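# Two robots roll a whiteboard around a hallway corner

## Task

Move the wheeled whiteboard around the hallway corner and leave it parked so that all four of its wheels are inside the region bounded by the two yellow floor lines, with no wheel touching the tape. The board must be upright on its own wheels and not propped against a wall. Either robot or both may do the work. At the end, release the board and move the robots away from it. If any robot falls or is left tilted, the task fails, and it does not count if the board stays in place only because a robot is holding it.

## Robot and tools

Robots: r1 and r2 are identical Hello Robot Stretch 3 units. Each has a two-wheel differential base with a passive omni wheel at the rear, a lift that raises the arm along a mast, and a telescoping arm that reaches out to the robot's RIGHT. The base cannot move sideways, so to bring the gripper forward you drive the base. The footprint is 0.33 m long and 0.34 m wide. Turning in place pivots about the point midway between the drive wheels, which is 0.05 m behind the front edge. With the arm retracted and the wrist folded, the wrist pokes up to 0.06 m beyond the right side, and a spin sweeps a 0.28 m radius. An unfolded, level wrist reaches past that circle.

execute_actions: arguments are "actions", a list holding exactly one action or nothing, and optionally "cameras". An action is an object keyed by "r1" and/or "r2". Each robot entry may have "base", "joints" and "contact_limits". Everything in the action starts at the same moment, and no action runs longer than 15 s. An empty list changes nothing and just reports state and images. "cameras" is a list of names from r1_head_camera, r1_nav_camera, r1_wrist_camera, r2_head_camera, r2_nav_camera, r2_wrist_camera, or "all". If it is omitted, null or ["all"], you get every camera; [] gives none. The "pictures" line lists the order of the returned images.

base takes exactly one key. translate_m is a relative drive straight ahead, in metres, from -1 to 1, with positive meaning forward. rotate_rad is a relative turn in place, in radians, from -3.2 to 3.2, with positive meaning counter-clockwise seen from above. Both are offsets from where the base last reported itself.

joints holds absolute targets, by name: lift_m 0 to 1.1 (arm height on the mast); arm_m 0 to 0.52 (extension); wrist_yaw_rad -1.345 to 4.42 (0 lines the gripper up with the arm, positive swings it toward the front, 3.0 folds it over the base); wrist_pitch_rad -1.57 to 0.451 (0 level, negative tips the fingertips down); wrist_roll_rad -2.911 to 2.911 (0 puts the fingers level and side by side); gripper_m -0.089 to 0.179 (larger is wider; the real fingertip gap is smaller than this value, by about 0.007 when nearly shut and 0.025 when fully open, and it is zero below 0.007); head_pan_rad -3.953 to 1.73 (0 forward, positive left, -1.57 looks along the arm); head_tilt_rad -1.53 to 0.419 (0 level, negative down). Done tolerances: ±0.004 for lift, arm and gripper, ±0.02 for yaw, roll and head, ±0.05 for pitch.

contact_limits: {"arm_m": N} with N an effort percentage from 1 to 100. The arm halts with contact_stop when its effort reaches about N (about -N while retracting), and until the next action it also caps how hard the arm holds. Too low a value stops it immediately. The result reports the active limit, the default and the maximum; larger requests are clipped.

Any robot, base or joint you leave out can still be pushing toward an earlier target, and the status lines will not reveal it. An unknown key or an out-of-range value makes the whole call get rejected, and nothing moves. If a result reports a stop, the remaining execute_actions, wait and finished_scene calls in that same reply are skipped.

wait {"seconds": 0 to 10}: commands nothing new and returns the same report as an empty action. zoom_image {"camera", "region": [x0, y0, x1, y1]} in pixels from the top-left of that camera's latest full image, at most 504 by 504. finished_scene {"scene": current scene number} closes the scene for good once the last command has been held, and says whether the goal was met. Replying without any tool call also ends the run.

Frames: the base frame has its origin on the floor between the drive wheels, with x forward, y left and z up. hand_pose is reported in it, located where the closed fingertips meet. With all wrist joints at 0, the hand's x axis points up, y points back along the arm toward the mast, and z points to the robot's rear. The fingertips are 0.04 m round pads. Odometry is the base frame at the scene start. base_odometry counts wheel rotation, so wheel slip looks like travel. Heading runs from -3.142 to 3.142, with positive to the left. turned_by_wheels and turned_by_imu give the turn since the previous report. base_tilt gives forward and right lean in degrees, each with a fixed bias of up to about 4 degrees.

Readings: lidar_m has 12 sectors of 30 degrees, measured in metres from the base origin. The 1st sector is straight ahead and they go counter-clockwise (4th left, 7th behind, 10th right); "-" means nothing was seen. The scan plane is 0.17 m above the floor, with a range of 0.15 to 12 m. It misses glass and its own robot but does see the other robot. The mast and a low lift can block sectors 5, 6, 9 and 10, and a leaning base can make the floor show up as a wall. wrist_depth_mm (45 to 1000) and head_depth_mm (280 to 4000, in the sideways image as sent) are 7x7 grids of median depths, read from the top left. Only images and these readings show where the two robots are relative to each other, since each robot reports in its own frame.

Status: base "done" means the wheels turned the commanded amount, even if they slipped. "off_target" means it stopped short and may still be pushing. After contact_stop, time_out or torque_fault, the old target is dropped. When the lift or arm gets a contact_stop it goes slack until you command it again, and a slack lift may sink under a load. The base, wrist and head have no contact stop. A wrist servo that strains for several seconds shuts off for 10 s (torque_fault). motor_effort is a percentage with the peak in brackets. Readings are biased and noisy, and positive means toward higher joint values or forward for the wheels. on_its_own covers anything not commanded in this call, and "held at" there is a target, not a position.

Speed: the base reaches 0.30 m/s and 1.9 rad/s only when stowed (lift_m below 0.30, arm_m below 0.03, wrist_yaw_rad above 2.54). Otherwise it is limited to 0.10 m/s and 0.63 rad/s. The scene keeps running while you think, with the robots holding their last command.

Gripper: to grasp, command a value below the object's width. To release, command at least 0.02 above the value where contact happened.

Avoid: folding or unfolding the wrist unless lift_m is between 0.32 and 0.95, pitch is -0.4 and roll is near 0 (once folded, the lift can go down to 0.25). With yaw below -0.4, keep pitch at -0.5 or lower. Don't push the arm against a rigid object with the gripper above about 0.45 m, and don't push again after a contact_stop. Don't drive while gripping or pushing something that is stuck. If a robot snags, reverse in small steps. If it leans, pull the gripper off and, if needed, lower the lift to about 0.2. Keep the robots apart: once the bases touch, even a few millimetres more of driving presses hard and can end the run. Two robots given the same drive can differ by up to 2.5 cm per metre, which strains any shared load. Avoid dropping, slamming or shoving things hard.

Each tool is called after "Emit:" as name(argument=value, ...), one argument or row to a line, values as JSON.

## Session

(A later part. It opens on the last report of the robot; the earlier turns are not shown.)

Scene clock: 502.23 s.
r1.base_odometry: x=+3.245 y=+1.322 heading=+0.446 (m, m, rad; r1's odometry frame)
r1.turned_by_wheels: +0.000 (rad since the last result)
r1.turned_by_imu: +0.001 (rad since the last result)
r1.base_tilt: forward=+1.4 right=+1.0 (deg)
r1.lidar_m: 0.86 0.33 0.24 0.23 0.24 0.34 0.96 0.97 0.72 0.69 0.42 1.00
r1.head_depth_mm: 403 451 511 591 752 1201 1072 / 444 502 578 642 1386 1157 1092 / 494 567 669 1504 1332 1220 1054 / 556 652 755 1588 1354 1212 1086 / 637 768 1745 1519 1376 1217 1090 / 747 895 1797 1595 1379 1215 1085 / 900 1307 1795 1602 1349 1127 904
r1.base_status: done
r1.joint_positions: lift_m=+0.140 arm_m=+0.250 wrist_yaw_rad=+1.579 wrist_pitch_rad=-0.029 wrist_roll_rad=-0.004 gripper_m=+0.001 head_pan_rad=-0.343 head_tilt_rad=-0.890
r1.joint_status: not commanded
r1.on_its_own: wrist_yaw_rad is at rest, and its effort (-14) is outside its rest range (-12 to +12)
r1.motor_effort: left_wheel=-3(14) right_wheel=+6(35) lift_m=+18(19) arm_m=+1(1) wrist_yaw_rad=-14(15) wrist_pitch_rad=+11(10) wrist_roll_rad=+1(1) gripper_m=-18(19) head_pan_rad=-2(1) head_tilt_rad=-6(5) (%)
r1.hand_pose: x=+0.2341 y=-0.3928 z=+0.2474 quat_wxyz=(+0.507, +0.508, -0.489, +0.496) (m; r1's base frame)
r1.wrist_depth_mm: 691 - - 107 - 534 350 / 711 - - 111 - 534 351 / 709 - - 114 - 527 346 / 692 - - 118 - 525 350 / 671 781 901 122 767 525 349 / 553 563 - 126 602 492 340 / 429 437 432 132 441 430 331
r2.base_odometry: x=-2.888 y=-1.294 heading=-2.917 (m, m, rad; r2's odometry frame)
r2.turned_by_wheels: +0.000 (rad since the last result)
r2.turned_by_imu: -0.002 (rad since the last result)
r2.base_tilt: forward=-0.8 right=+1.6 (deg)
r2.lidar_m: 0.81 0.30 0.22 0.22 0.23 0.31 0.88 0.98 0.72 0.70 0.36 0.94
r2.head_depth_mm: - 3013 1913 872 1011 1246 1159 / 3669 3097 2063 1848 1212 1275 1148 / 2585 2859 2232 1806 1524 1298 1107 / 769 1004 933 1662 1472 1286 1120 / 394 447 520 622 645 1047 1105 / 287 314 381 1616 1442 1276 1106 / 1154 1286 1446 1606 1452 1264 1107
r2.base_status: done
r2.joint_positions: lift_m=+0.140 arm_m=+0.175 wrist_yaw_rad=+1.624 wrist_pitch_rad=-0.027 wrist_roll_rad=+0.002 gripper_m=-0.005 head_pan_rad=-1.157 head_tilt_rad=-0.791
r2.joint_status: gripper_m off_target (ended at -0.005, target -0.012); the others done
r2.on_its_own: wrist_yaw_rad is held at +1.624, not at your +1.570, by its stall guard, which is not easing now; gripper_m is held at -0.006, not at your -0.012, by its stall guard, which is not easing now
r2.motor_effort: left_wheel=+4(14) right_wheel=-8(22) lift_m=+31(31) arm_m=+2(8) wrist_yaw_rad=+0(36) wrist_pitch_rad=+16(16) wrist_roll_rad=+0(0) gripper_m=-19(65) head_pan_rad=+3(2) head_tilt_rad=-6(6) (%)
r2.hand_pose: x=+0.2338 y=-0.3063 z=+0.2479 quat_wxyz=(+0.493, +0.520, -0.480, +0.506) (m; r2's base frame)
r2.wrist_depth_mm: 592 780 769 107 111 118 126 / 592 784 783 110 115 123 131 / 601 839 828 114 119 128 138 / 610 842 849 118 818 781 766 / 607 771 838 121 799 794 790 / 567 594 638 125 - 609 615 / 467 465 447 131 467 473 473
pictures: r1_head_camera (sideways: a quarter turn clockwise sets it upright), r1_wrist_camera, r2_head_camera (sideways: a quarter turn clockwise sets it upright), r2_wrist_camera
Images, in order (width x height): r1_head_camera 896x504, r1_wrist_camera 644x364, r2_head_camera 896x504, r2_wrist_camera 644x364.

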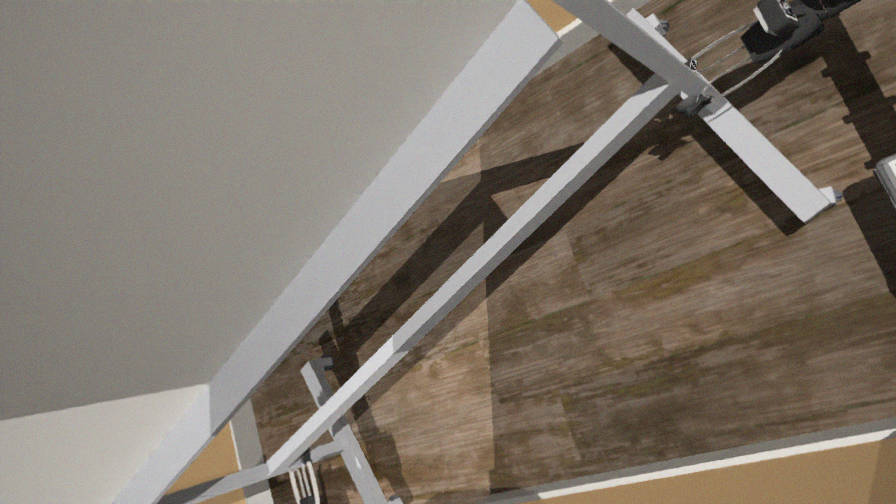

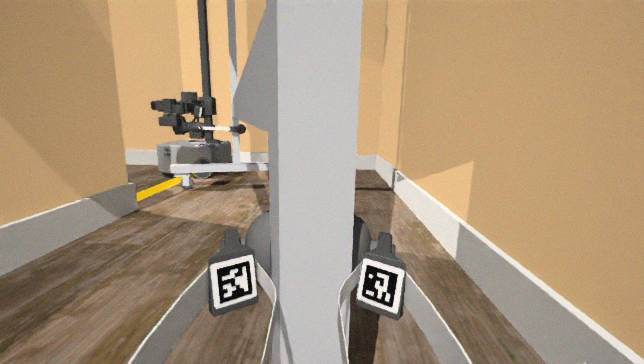

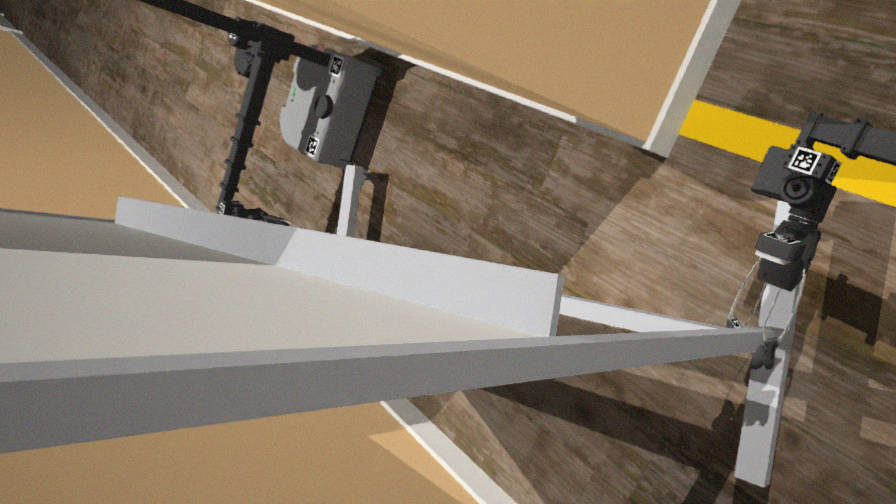

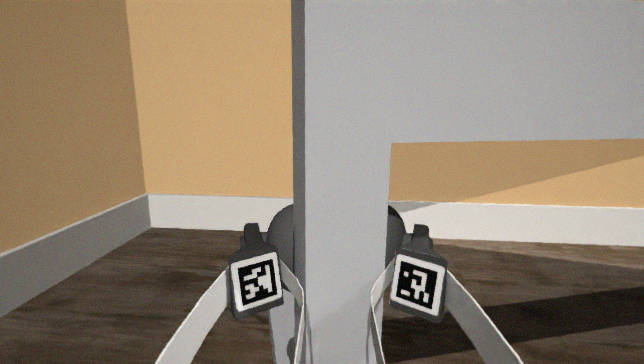

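Emit:
execute_actions(
  actions=[
    {"r1": {"base": {"translate_m": 0.2}}, "r2": {"base": {"translate_m": -0.25}, "joints": {"arm_m": 0.082}}},
  ],
  cameras=["r1_head_camera", "r1_wrist_camera", "r2_head_camera", "r2_wrist_camera"],
)

Scene clock: 520.87 s.
r1.base_odometry: x=+3.425 y=+1.408 heading=+0.446 (m, m, rad; r1's odometry frame)
r1.turned_by_wheels: +0.000 (rad since the last result)
r1.turned_by_imu: +0.001 (rad since the last result)
r1.base_tilt: forward=+1.4 right=+1.0 (deg)
r1.lidar_m: 0.84 0.32 0.24 0.23 0.24 0.33 0.96 0.97 0.72 0.69 0.43 1.00
r1.head_depth_mm: 366 414 478 566 732 1199 1075 / 391 449 523 613 1359 1128 1086 / 421 488 580 666 1388 1213 1058 / 457 534 649 1503 1330 1214 1088 / 498 594 719 1552 1382 1217 1083 / 548 666 782 1526 1377 1216 1085 / 610 758 1653 1560 1347 1109 893
r1.base_status: done
r1.joint_positions: lift_m=+0.140 arm_m=+0.250 wrist_yaw_rad=+1.581 wrist_pitch_rad=-0.029 wrist_roll_rad=-0.004 gripper_m=+0.001 head_pan_rad=-0.343 head_tilt_rad=-0.890
r1.joint_status: not commanded
r1.on_its_own: wrist_yaw_rad is at rest, and its effort (-15) is outside its rest range (-12 to +12)
r1.motor_effort: left_wheel=+3(12) right_wheel=-5(25) lift_m=+19(19) arm_m=+1(1) wrist_yaw_rad=-15(16) wrist_pitch_rad=+10(10) wrist_roll_rad=+1(1) gripper_m=-17(20) head_pan_rad=-2(2) head_tilt_rad=-5(4) (%)
r1.hand_pose: x=+0.2341 y=-0.3924 z=+0.2474 quat_wxyz=(+0.506, +0.509, -0.489, +0.496) (m; r1's base frame)
r1.wrist_depth_mm: 680 - - 110 - 528 360 / 696 - 189 114 - 532 357 / 696 - 387 117 - 532 352 / 699 - - 122 - 531 355 / 678 780 818 125 813 523 353 / 555 560 - 129 605 505 352 / 433 437 440 136 446 413 328
r2.base_odometry: x=-2.644 y=-1.239 heading=-2.917 (m, m, rad; r2's odometry frame)
r2.turned_by_wheels: +0.000 (rad since the last result)
r2.turned_by_imu: -0.002 (rad since the last result)
r2.base_tilt: forward=-0.8 right=+1.6 (deg)
r2.lidar_m: 0.82 0.31 0.23 0.22 0.23 0.31 0.89 0.98 0.72 0.70 0.29 0.29
r2.head_depth_mm: 560 629 717 838 1009 1244 1160 / 584 659 759 896 1090 1275 1152 / 2752 713 808 957 1188 1307 1166 / 2591 2816 2041 1756 1417 1295 1141 / 2085 1934 1902 1678 1417 1281 1091 / 673 649 635 619 571 677 1070 / 347 358 352 333 470 1267 1076
r2.base_status: done
r2.joint_positions: lift_m=+0.140 arm_m=+0.082 wrist_yaw_rad=+1.637 wrist_pitch_rad=-0.027 wrist_roll_rad=+0.002 gripper_m=-0.005 head_pan_rad=-1.157 head_tilt_rad=-0.791
r2.joint_status: all done
r2.on_its_own: wrist_yaw_rad is held at +1.624, not at your +1.570, by its stall guard, which is not easing now; gripper_m is held at -0.006, not at your -0.012, by its stall guard, which is not easing now
r2.motor_effort: left_wheel=+5(10) right_wheel=-11(19) lift_m=+32(32) arm_m=+1(11) wrist_yaw_rad=-9(38) wrist_pitch_rad=+16(17) wrist_roll_rad=+0(0) gripper_m=-20(26) head_pan_rad=+4(3) head_tilt_rad=-6(6) (%)
r2.hand_pose: x=+0.2336 y=-0.2101 z=+0.2478 quat_wxyz=(+0.490, +0.523, -0.476, +0.509) (m; r2's base frame)
r2.wrist_depth_mm: 486 672 - 111 119 136 167 / 493 674 - 114 123 141 165 / 495 678 - 118 128 154 182 / 501 688 - 122 - - - / 495 673 875 125 788 845 854 / 490 613 640 130 - 611 624 / 447 470 357 136 474 478 480
pictures: r1_head_camera (sideways: a quarter turn clockwise sets it upright), r1_wrist_camera, r2_head_camera (sideways: a quarter turn clockwise sets it upright), r2_wrist_camera
Images, in order (width x height): r1_head_camera 896x504, r1_wrist_camera 644x364, r2_head_camera 896x504, r2_wrist_camera 644x364.

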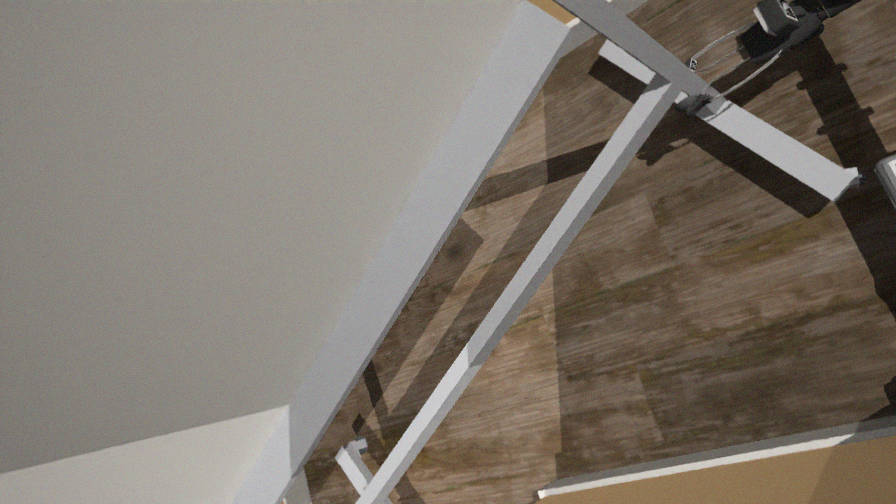

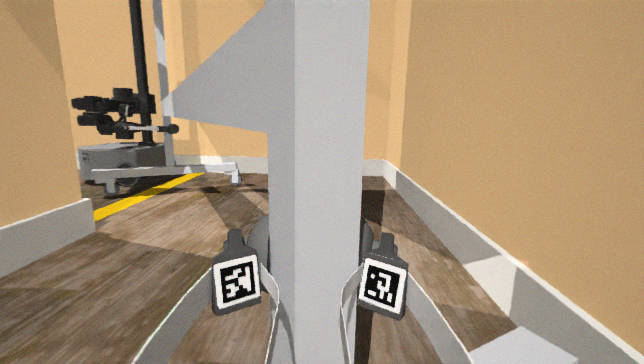

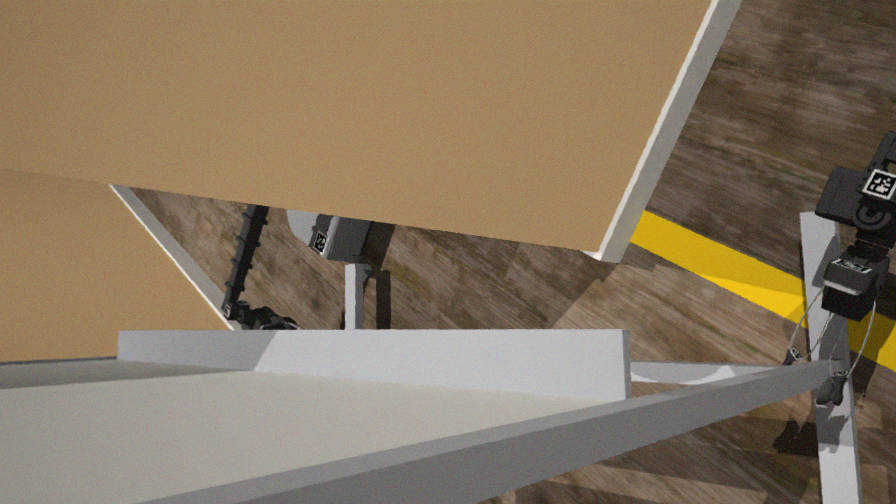

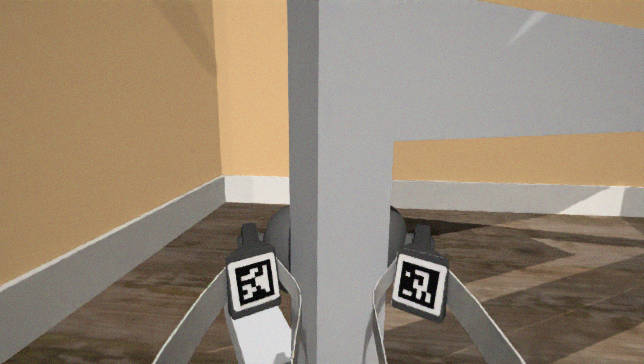

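Emit:
execute_actions(
  actions=[
    {"r1": {"base": {"translate_m": 0.4}, "joints": {"arm_m": 0.27, "head_pan_rad": -0.6, "head_tilt_rad": -1.15}}, "r2": {"base": {"translate_m": -0.385}, "joints": {"arm_m": 0.052, "head_pan_rad": -0.7, "head_tilt_rad": -0.95}}},
  ],
)

Scene clock: 564.07 s.
r1.base_odometry: x=+3.786 y=+1.581 heading=+0.446 (m, m, rad; r1's odometry frame)
r1.turned_by_wheels: +0.000 (rad since the last result)
r1.turned_by_imu: +0.002 (rad since the last result)
r1.base_tilt: forward=+1.4 right=+1.0 (deg)
r1.lidar_m: 1.36 0.31 0.23 0.22 0.23 0.32 0.94 0.98 0.73 0.70 0.44 1.02
r1.head_depth_mm: 369 462 951 1265 1299 1166 1093 / 368 457 590 1336 1253 1186 1081 / 368 458 587 1302 1238 1201 - / 368 458 585 1370 1264 1193 - / 368 458 582 1369 1259 1168 - / 368 457 582 1361 1254 1159 906 / 368 457 579 1364 1254 955 672
r1.base_status: done
r1.joint_positions: lift_m=+0.140 arm_m=+0.270 wrist_yaw_rad=+1.590 wrist_pitch_rad=-0.029 wrist_roll_rad=-0.002 gripper_m=+0.001 head_pan_rad=-0.593 head_tilt_rad=-1.136
r1.joint_status: all done
r1.on_its_own: wrist_yaw_rad is at rest, and its effort (-24) is outside its rest range (-12 to +12)
r1.motor_effort: left_wheel=-3(10) right_wheel=+8(22) lift_m=+19(19) arm_m=+1(2) wrist_yaw_rad=-24(40) wrist_pitch_rad=+10(10) wrist_roll_rad=+0(1) gripper_m=-15(20) head_pan_rad=-2(17) head_tilt_rad=-7(27) (%)
r1.hand_pose: x=+0.2340 y=-0.4100 z=+0.2474 quat_wxyz=(+0.503, +0.511, -0.487, +0.498) (m; r1's base frame)
r1.wrist_depth_mm: - - 125 106 - 536 348 / 292 180 131 109 - 531 344 / - - 145 113 - 527 347 / - - - 117 - 523 344 / 791 802 837 122 801 520 338 / 559 559 576 125 601 487 341 / 430 440 433 133 302 429 321
r2.base_odometry: x=-2.269 y=-1.153 heading=-2.917 (m, m, rad; r2's odometry frame)
r2.turned_by_wheels: +0.000 (rad since the last result)
r2.turned_by_imu: -0.004 (rad since the last result)
r2.base_tilt: forward=-0.8 right=+1.6 (deg)
r2.lidar_m: 0.84 0.31 0.23 0.22 0.23 0.32 0.90 0.98 0.72 0.69 0.72 0.26
r2.head_depth_mm: 694 771 874 1003 1186 1243 1135 / 763 861 985 1164 1336 1248 1126 / 2070 1031 1152 1355 1394 1199 - / - - 311 414 1308 1193 1130 / 1679 1996 1794 1540 1355 1175 1102 / 1601 1868 1814 1557 1358 1174 1098 / 1492 1713 1773 1533 1343 1190 1094
r2.base_status: done
r2.joint_positions: lift_m=+0.140 arm_m=+0.052 wrist_yaw_rad=+1.664 wrist_pitch_rad=-0.026 wrist_roll_rad=+0.001 gripper_m=-0.002 head_pan_rad=-0.707 head_tilt_rad=-0.939
r2.joint_status: all done
r2.on_its_own: wrist_yaw_rad is held at +1.668, not at your +1.570, by its stall guard, which is not easing now; gripper_m is held at -0.003, not at your -0.012, by its stall guard, which is not easing now
r2.motor_effort: left_wheel=+1(10) right_wheel=-1(16) lift_m=+31(32) arm_m=-1(7) wrist_yaw_rad=+3(25) wrist_pitch_rad=+16(16) wrist_roll_rad=+0(0) gripper_m=-18(25) head_pan_rad=+4(28) head_tilt_rad=-6(26) (%)
r2.hand_pose: x=+0.2331 y=-0.1733 z=+0.2481 quat_wxyz=(+0.483, +0.529, -0.469, +0.516) (m; r2's base frame)
r2.wrist_depth_mm: 443 603 - 107 123 - - / 447 618 - 109 129 207 - / 450 611 - 113 140 - - / 455 619 - 117 - - - / 457 617 835 119 791 850 879 / 451 571 636 123 - 607 616 / 433 351 469 130 456 477 480
pictures: r1_head_camera (sideways: a quarter turn clockwise sets it upright), r1_nav_camera (sideways: a quarter turn counterclockwise sets it upright), r1_wrist_camera, r2_head_camera (sideways: a quarter turn clockwise sets it upright), r2_nav_camera (sideways: a quarter turn counterclockwise sets it upright), r2_wrist_camera
Images, in order (width x height): r1_head_camera 896x504, r1_nav_camera 672x504, r1_wrist_camera 644x364, r2_head_camera 896x504, r2_nav_camera 672x504, r2_wrist_camera 644x364.

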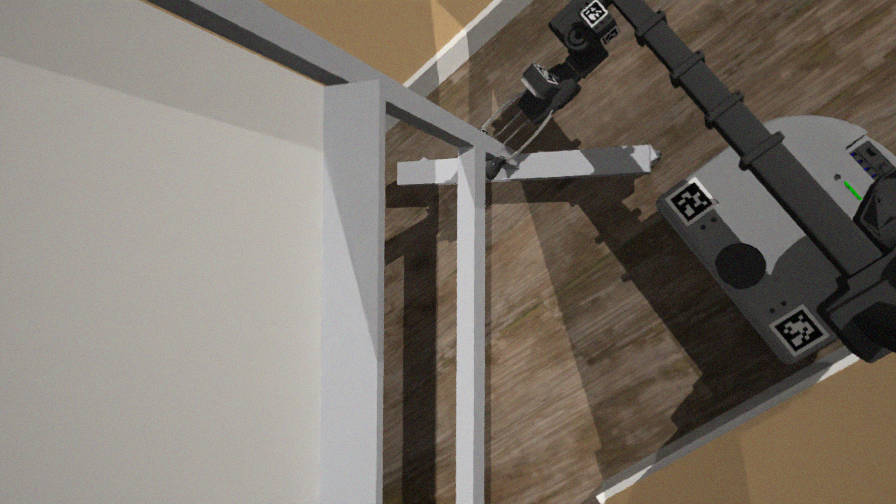

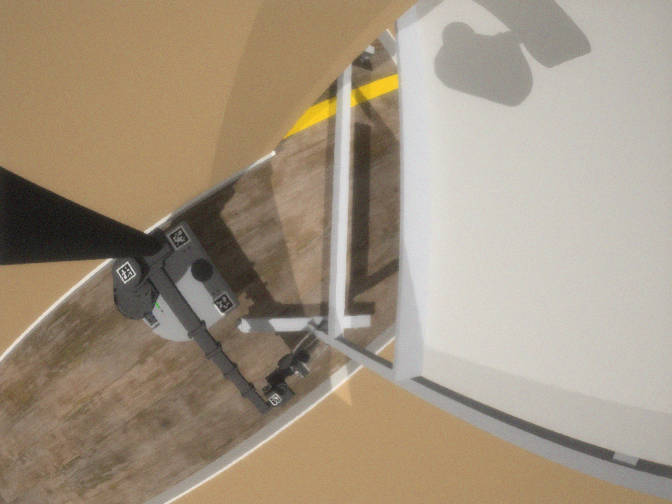

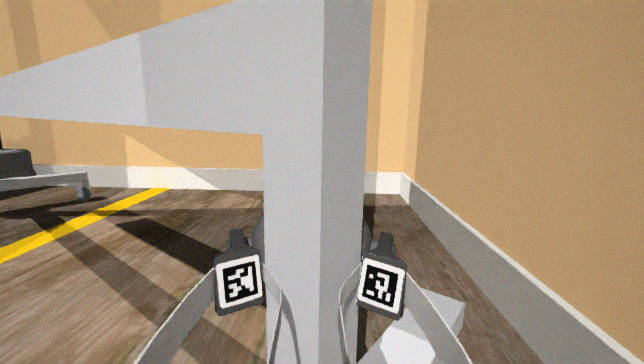

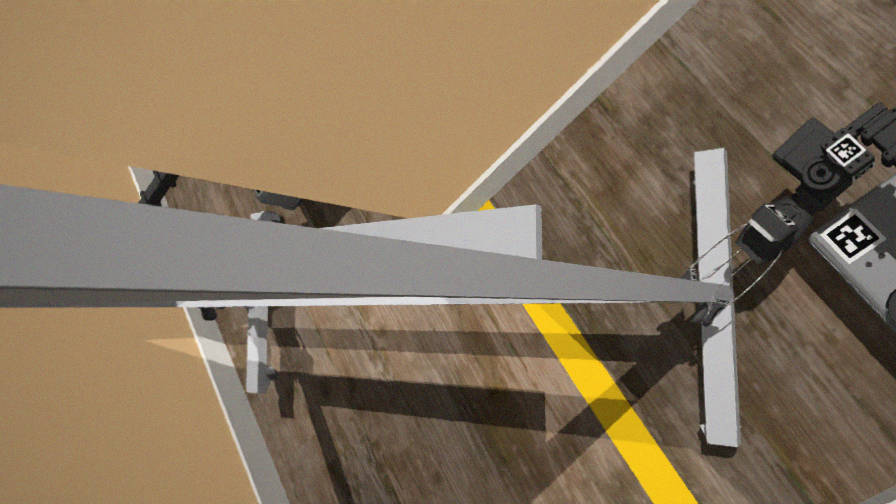

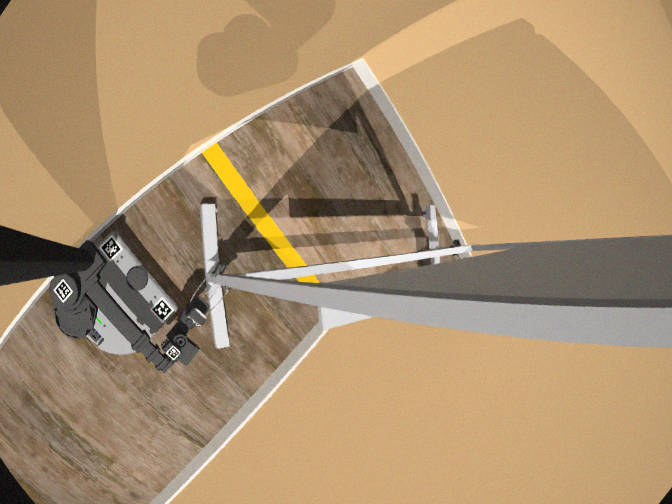

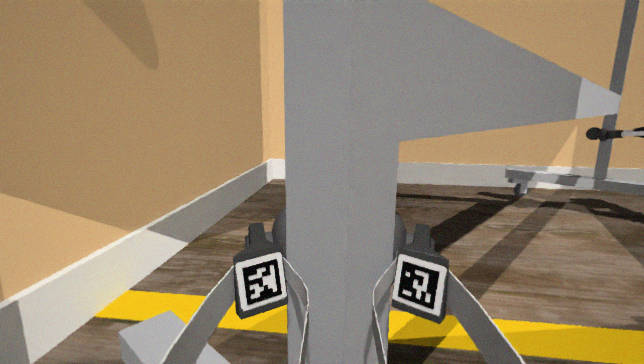

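Emit:
execute_actions(
  actions=[
    {"r1": {"base": {"translate_m": 0.59}, "joints": {"head_pan_rad": -0.2, "head_tilt_rad": -1.15}}, "r2": {"base": {"translate_m": -0.2}, "joints": {"arm_m": 0.0, "gripper_m": 0.15, "wrist_yaw_rad": 1.665, "head_pan_rad": -0.35, "head_tilt_rad": -0.95}}},
  ],
)

Scene clock: 601.70 s.
r1.base_odometry: x=+4.319 y=+1.835 heading=+0.445 (m, m, rad; r1's odometry frame)
r1.turned_by_wheels: -0.001 (rad since the last result)
r1.turned_by_imu: +0.002 (rad since the last result)
r1.base_tilt: forward=+1.4 right=+1.1 (deg)
r1.lidar_m: 0.77 0.81 0.93 0.52 0.27 0.31 0.90 0.99 0.74 0.71 0.44 0.80
r1.head_depth_mm: - 303 392 546 1255 1161 1080 / - 304 384 542 1216 1161 1082 / - 299 377 536 1233 1192 - / - 299 369 535 1234 1192 - / - 295 362 532 1231 1176 - / - 291 356 519 1214 1163 1094 / - 292 350 506 1211 1156 1080
r1.base_status: done
r1.joint_positions: lift_m=+0.140 arm_m=+0.270 wrist_yaw_rad=+1.594 wrist_pitch_rad=-0.028 wrist_roll_rad=-0.002 gripper_m=+0.001 head_pan_rad=-0.207 head_tilt_rad=-1.136
r1.joint_status: all done
r1.on_its_own: wrist_yaw_rad is held at +1.618, not at your +1.565, by its stall guard, which is not easing now; wrist_yaw_rad is at rest, and its effort (+23) is outside its rest range (-12 to +12)
r1.motor_effort: left_wheel=-12(31) right_wheel=+17(35) lift_m=+20(20) arm_m=+0(7) wrist_yaw_rad=+23(100) wrist_pitch_rad=+10(11) wrist_roll_rad=+1(1) gripper_m=-21(28) head_pan_rad=+2(20) head_tilt_rad=-7(7) (%)
r1.hand_pose: x=+0.2340 y=-0.4091 z=+0.2475 quat_wxyz=(+0.502, +0.512, -0.486, +0.499) (m; r1's base frame)
r1.wrist_depth_mm: 119 115 109 103 615 557 365 / 125 119 113 107 646 548 359 / 704 125 118 112 656 564 362 / 702 710 685 115 669 557 357 / 716 715 719 118 699 551 354 / 557 557 575 123 608 516 356 / 433 434 440 128 444 445 342
r2.base_odometry: x=-2.074 y=-1.108 heading=-2.917 (m, m, rad; r2's odometry frame)
r2.turned_by_wheels: +0.000 (rad since the last result)
r2.turned_by_imu: -0.010 (rad since the last result)
r2.base_tilt: forward=-0.7 right=+1.7 (deg)
r2.lidar_m: 0.85 0.31 0.23 0.22 0.23 0.32 0.90 0.98 0.72 0.69 0.22 0.21
r2.head_depth_mm: - - - 1177 1309 1257 1127 / - - 296 305 1343 1251 1123 / 324 344 371 402 439 1128 1136 / 476 530 596 1122 1323 1075 1117 / 920 1659 1787 1537 1372 1222 1083 / 1607 1900 1766 1565 1354 1211 1074 / 1553 1822 1789 1527 1345 1177 1029
r2.base_status: done
r2.joint_positions: lift_m=+0.140 arm_m=+0.000 wrist_yaw_rad=+1.662 wrist_pitch_rad=-0.024 wrist_roll_rad=+0.004 gripper_m=+0.150 head_pan_rad=-0.357 head_tilt_rad=-0.939
r2.joint_status: all done
r2.motor_effort: left_wheel=+0(12) right_wheel=+0(34) lift_m=+33(32) arm_m=-3(10) wrist_yaw_rad=+1(34) wrist_pitch_rad=+15(16) wrist_roll_rad=-1(2) gripper_m=+0(82) head_pan_rad=+4(29) head_tilt_rad=-7(4) (%)
r2.hand_pose: x=+0.2332 y=-0.1219 z=+0.2485 quat_wxyz=(+0.482, +0.529, -0.471, +0.516) (m; r2's base frame)
r2.wrist_depth_mm: 397 534 884 - 72 68 - / 399 546 905 - 74 70 689 / 396 546 901 - 76 72 - / 397 548 906 - 78 75 729 / 402 511 771 860 80 77 727 / 396 - 605 604 83 79 629 / 371 448 471 469 86 83 457
pictures: r1_head_camera (sideways: a quarter turn clockwise sets it upright), r1_nav_camera (sideways: a quarter turn counterclockwise sets it upright), r1_wrist_camera, r2_head_camera (sideways: a quarter turn clockwise sets it upright), r2_nav_camera (sideways: a quarter turn counterclockwise sets it upright), r2_wrist_camera
Images, in order (width x height): r1_head_camera 896x504, r1_nav_camera 672x504, r1_wrist_camera 644x364, r2_head_camera 896x504, r2_nav_camera 672x504, r2_wrist_camera 644x364.

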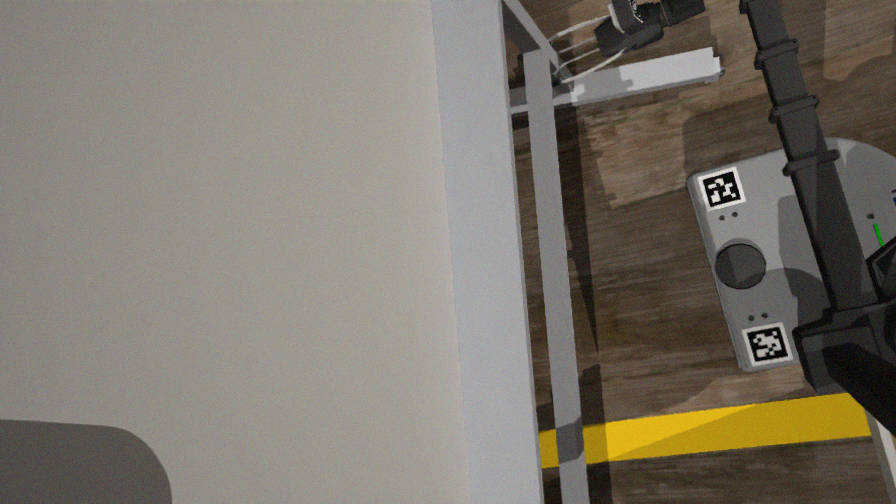

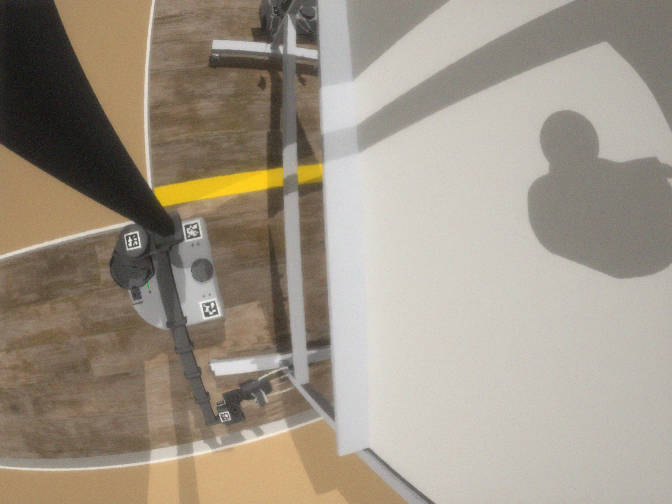

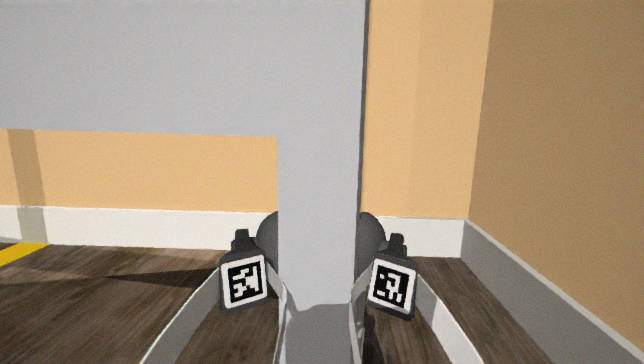

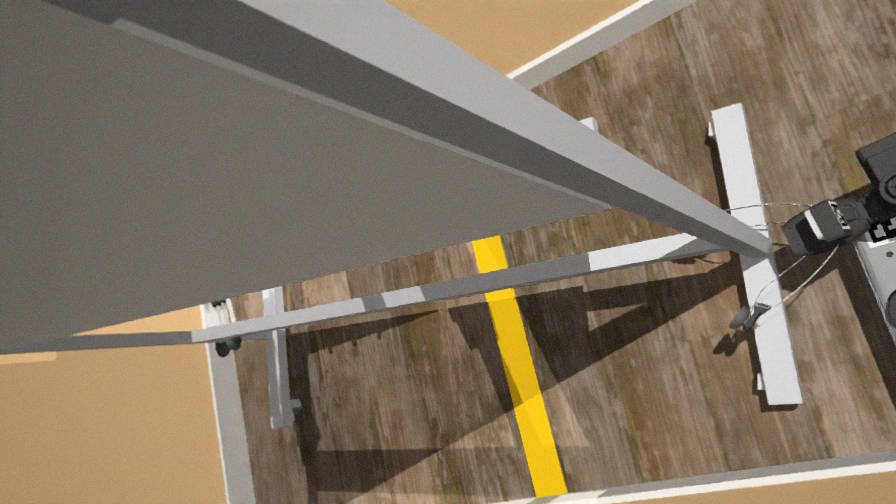

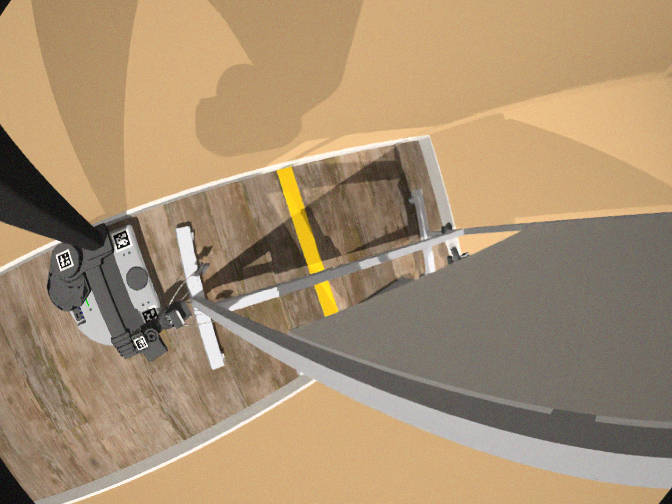

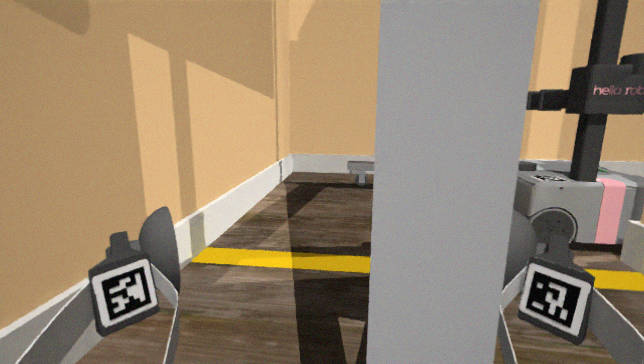

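Emit:
execute_actions(
  actions=[
    {"r1": {"base": {"translate_m": -0.14}, "joints": {"gripper_m": 0.1, "wrist_yaw_rad": 1.594}}, "r2": {"base": {"translate_m": -0.025}, "joints": {"gripper_m": -0.006, "wrist_yaw_rad": 1.57}}},
  ],
  cameras=["r1_head_camera", "r1_wrist_camera", "r2_head_camera", "r2_wrist_camera"],
)

Scene clock: 626.40 s.
r1.base_odometry: x=+4.192 y=+1.775 heading=+0.445 (m, m, rad; r1's odometry frame)
r1.turned_by_wheels: +0.000 (rad since the last result)
r1.turned_by_imu: -0.001 (rad since the last result)
r1.base_tilt: forward=+1.4 right=+1.0 (deg)
r1.lidar_m: 0.91 0.95 0.99 0.21 0.22 0.31 0.92 0.99 0.74 0.71 0.49 0.94
r1.head_depth_mm: 339 423 566 1339 1282 1176 1082 / 336 420 559 1256 1234 1174 1083 / 334 416 552 1330 1262 1189 - / 331 411 546 1003 1264 1194 - / 329 408 539 983 1259 1177 - / 327 404 532 967 1254 1161 891 / 325 401 527 1329 1252 1158 680
r1.base_status: done
r1.joint_positions: lift_m=+0.140 arm_m=+0.270 wrist_yaw_rad=+1.596 wrist_pitch_rad=-0.026 wrist_roll_rad=-0.002 gripper_m=+0.100 head_pan_rad=-0.207 head_tilt_rad=-1.136
r1.joint_status: all done
r1.motor_effort: left_wheel=-1(14) right_wheel=+1(24) lift_m=+19(19) arm_m=-1(1) wrist_yaw_rad=-2(24) wrist_pitch_rad=+9(10) wrist_roll_rad=+1(1) gripper_m=+1(80) head_pan_rad=+2(4) head_tilt_rad=-7(7) (%)
r1.hand_pose: x=+0.2341 y=-0.4088 z=+0.2481 quat_wxyz=(+0.501, +0.512, -0.486, +0.500) (m; r1's base frame)
r1.wrist_depth_mm: 792 779 759 198 760 566 366 / 240 226 208 200 785 555 360 / 865 816 817 207 788 546 357 / 836 811 818 808 818 551 362 / 788 816 839 706 820 544 359 / 556 591 569 395 560 486 356 / 434 426 441 302 443 431 340
r2.base_odometry: x=-2.050 y=-1.103 heading=-2.917 (m, m, rad; r2's odometry frame)
r2.turned_by_wheels: +0.000 (rad since the last result)
r2.turned_by_imu: -0.002 (rad since the last result)
r2.base_tilt: forward=-0.8 right=+1.6 (deg)
r2.lidar_m: 0.85 0.31 0.23 0.22 0.23 0.32 0.90 0.97 0.72 0.69 0.72 0.24
r2.head_depth_mm: - - 1085 1209 1307 1262 1127 / - - - 335 1378 1248 1115 / 327 344 364 377 490 1238 1131 / 512 563 619 1101 1313 1098 1125 / 1389 1864 1787 1548 1382 1212 1107 / 1617 1909 1778 1556 1356 1205 1099 / 1574 1823 1786 1539 1348 1179 1032
r2.base_status: done
r2.joint_positions: lift_m=+0.140 arm_m=+0.000 wrist_yaw_rad=+1.551 wrist_pitch_rad=-0.024 wrist_roll_rad=+0.004 gripper_m=-0.002 head_pan_rad=-0.357 head_tilt_rad=-0.939
r2.joint_status: all done
r2.on_its_own: wrist_yaw_rad is at rest, and its effort (+15) is outside its rest range (-12 to +12)
r2.motor_effort: left_wheel=-2(7) right_wheel=+0(5) lift_m=+32(33) arm_m=-3(3) wrist_yaw_rad=+15(18) wrist_pitch_rad=+15(15) wrist_roll_rad=-1(1) gripper_m=-17(96) head_pan_rad=+4(4) head_tilt_rad=-7(6) (%)
r2.hand_pose: x=+0.2342 y=-0.1504 z=+0.2485 quat_wxyz=(+0.510, +0.502, -0.500, +0.488) (m; r2's base frame)
r2.wrist_depth_mm: 467 671 - 102 - - 694 / 463 667 - 104 - - 671 / 469 666 - 108 - - 681 / 470 678 - 111 - 931 665 / 466 650 904 114 847 830 661 / 460 576 637 118 - 612 596 / 442 470 472 123 455 482 474
pictures: r1_head_camera (sideways: a quarter turn clockwise sets it upright), r1_wrist_camera, r2_head_camera (sideways: a quarter turn clockwise sets it upright), r2_wrist_camera
Images, in order (width x height): r1_head_camera 896x504, r1_wrist_camera 644x364, r2_head_camera 896x504, r2_wrist_camera 644x364.

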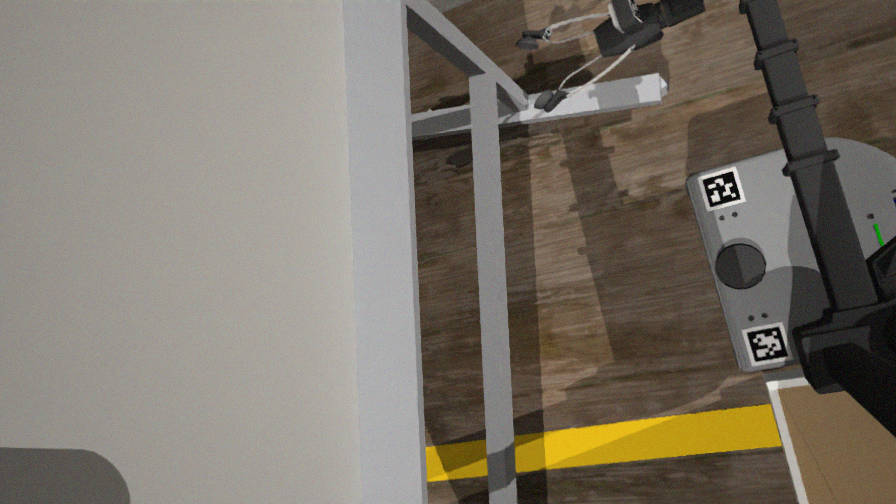

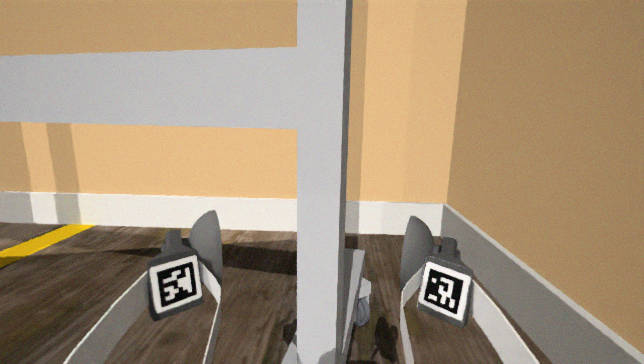

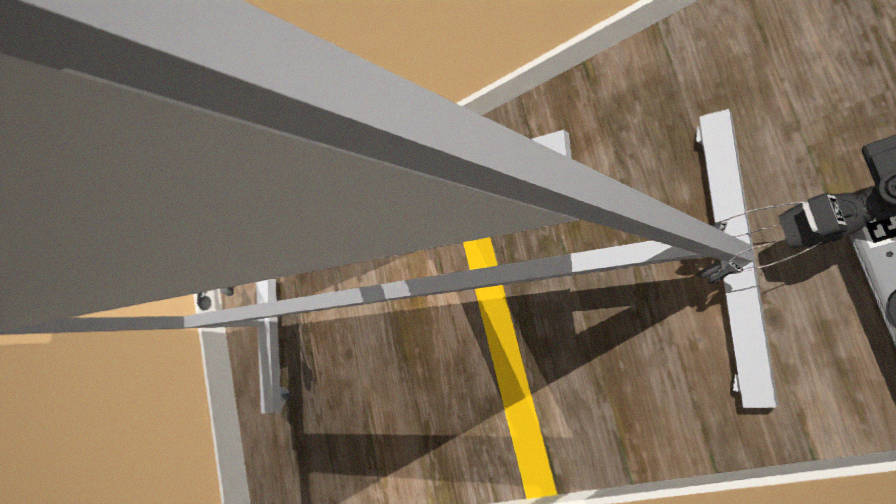

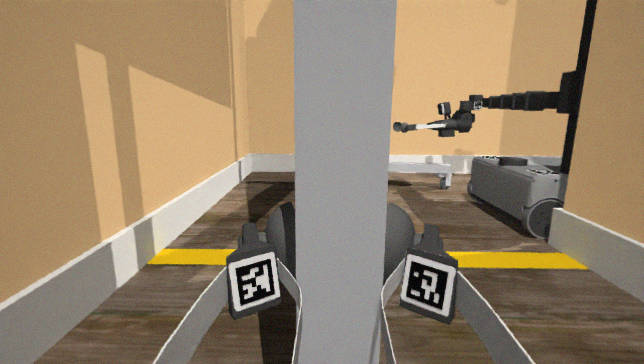

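Emit:
execute_actions(
  actions=[
    {"r1": {"base": {"translate_m": -0.45}, "joints": {"head_pan_rad": 0.5, "head_tilt_rad": -0.9}}, "r2": {"base": {"translate_m": -0.89}, "joints": {"gripper_m": -0.009, "head_pan_rad": -0.3, "head_tilt_rad": -0.8}}},
  ],
)

Scene clock: 656.80 s.
r1.base_odometry: x=+3.786 y=+1.581 heading=+0.445 (m, m, rad; r1's odometry frame)
r1.turned_by_wheels: +0.000 (rad since the last result)
r1.turned_by_imu: -0.003 (rad since the last result)
r1.base_tilt: forward=+1.4 right=+1.0 (deg)
r1.lidar_m: 1.36 0.31 0.23 0.22 0.23 0.32 0.94 0.98 0.73 0.70 0.73 1.02
r1.head_depth_mm: 1147 1310 1548 1592 1374 1213 1086 / 1200 1384 1632 1586 1373 1214 1087 / 1253 1464 1733 1585 1371 1215 1086 / 1241 1441 1688 1516 1320 1193 1084 / 348 397 464 559 703 945 1078 / 300 330 375 434 517 635 826 / - 291 314 355 408 480 583
r1.base_status: done
r1.joint_positions: lift_m=+0.140 arm_m=+0.270 wrist_yaw_rad=+1.596 wrist_pitch_rad=-0.026 wrist_roll_rad=-0.002 gripper_m=+0.100 head_pan_rad=+0.493 head_tilt_rad=-0.902
r1.joint_status: all done
r1.motor_effort: left_wheel=-1(7) right_wheel=+2(3) lift_m=+20(19) arm_m=-1(1) wrist_yaw_rad=-2(2) wrist_pitch_rad=+9(9) wrist_roll_rad=+0(1) gripper_m=+0(0) head_pan_rad=+3(30) head_tilt_rad=+2(23) (%)
r1.hand_pose: x=+0.2341 y=-0.4088 z=+0.2481 quat_wxyz=(+0.501, +0.512, -0.486, +0.500) (m; r1's base frame)
r1.wrist_depth_mm: - - - - - 536 350 / - - - - - 525 348 / - - - - - 543 348 / - - - - - 529 347 / 816 789 889 845 794 523 340 / 571 600 578 589 554 461 346 / 437 428 442 439 440 429 328
r2.base_odometry: x=-1.182 y=-0.904 heading=-2.917 (m, m, rad; r2's odometry frame)
r2.turned_by_wheels: +0.000 (rad since the last result)
r2.turned_by_imu: -0.007 (rad since the last result)
r2.base_tilt: forward=-0.8 right=+1.6 (deg)
r2.lidar_m: 0.88 0.32 0.24 0.23 0.24 0.33 0.91 1.83 0.71 0.69 0.71 0.24
r2.head_depth_mm: - - - 1163 1257 1270 1159 / - - - 291 1420 1309 1135 / 307 316 328 353 378 548 1098 / 404 442 490 549 1027 969 1012 / 674 791 1547 1695 1432 1280 1120 / 2302 2562 2139 1720 1461 1261 1113 / 2306 2512 2111 1714 1443 1253 1089
r2.base_status: done
r2.joint_positions: lift_m=+0.140 arm_m=+0.000 wrist_yaw_rad=+1.576 wrist_pitch_rad=-0.022 wrist_roll_rad=+0.004 gripper_m=-0.002 head_pan_rad=-0.307 head_tilt_rad=-0.804
r2.joint_status: gripper_m off_target (ended at -0.002, target -0.009); the others done
r2.on_its_own: gripper_m is held at -0.003, not at your -0.009, by its stall guard, which is not easing now
r2.motor_effort: left_wheel=+2(8) right_wheel=-11(19) lift_m=+32(32) arm_m=-3(3) wrist_yaw_rad=-4(15) wrist_pitch_rad=+14(15) wrist_roll_rad=-1(1) gripper_m=-21(57) head_pan_rad=+3(10) head_tilt_rad=+3(23) (%)
r2.hand_pose: x=+0.2343 y=-0.1438 z=+0.2489 quat_wxyz=(+0.504, +0.508, -0.494, +0.495) (m; r2's base frame)
r2.wrist_depth_mm: 453 654 - 108 - - 699 / 457 660 - 111 - - 696 / 458 640 - 114 - - 701 / 453 654 - 118 - - 688 / 459 639 852 122 845 852 678 / 452 575 644 126 - 618 612 / 437 473 472 130 480 479 476
pictures: r1_head_camera (sideways: a quarter turn clockwise sets it upright), r1_nav_camera (sideways: a quarter turn counterclockwise sets it upright), r1_wrist_camera, r2_head_camera (sideways: a quarter turn clockwise sets it upright), r2_nav_camera (sideways: a quarter turn counterclockwise sets it upright), r2_wrist_camera
Images, in order (width x height): r1_head_camera 896x504, r1_nav_camera 672x504, r1_wrist_camera 644x364, r2_head_camera 896x504, r2_nav_camera 672x504, r2_wrist_camera 644x364.

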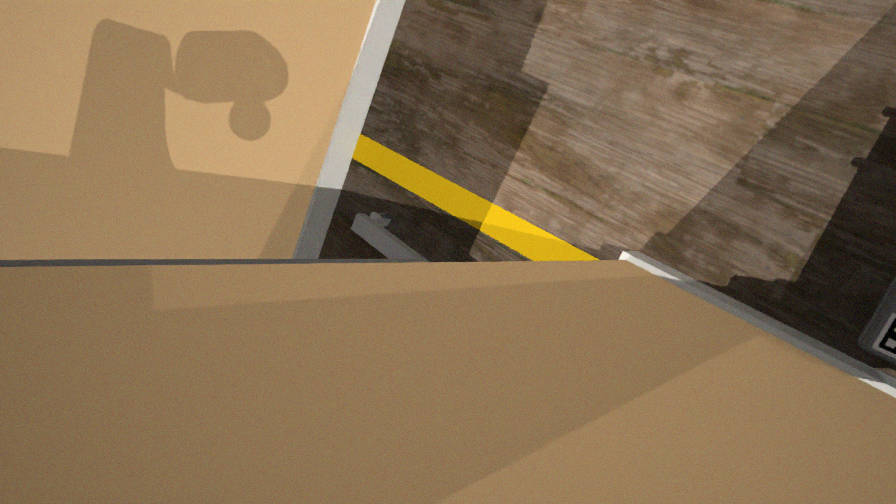

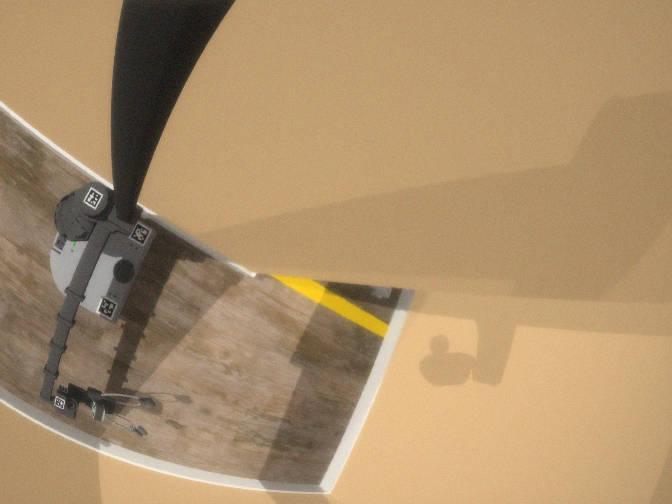

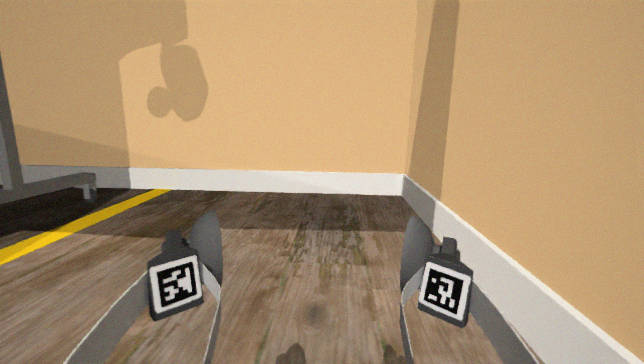

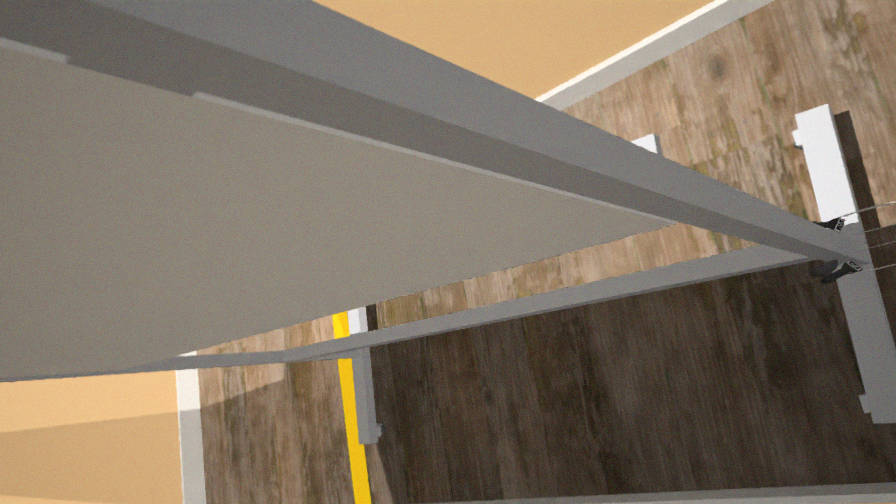

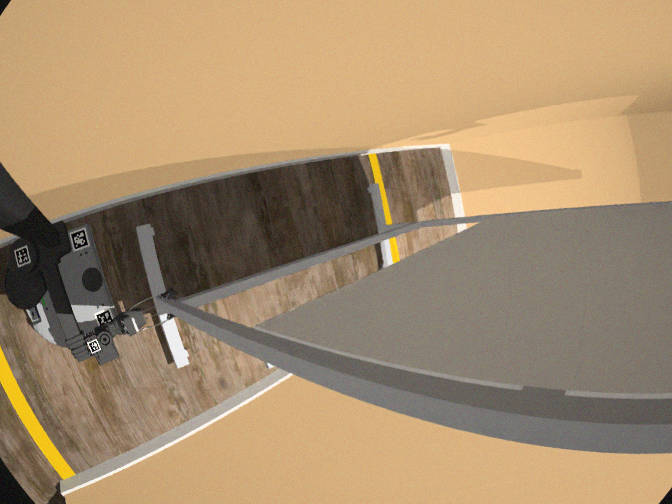

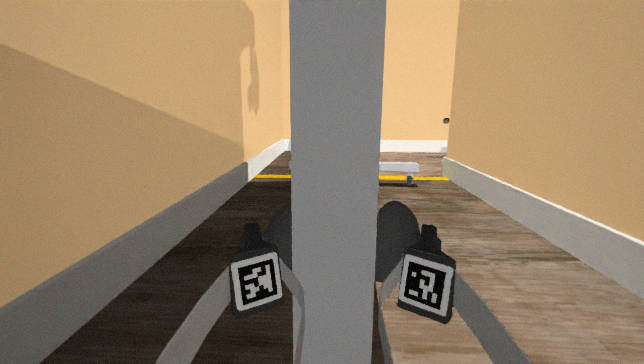

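Emit:
zoom_image(
  camera="r1_head_camera",
  region=[300, 120, 620, 280],
)

Emit:
zoom_image(
  camera="r2_wrist_camera",
  region=[240, 140, 480, 210],
)

Region (300, 120, 620, 280) of r1_head_camera's 896x504 image, scaled by 1.575, with more detail than that image has.

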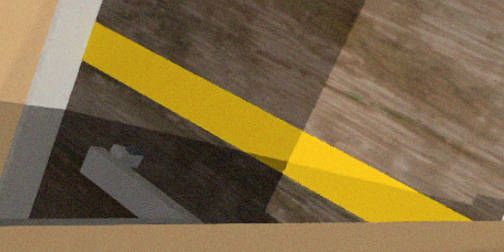

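Region (240, 140, 480, 210) of r2_wrist_camera's 644x364 image, scaled by 2.100; it fills the top 147 rows of this view, and the rest is white.

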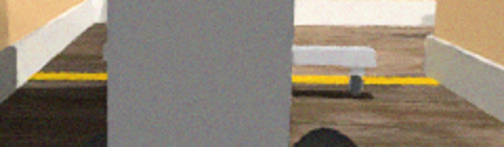

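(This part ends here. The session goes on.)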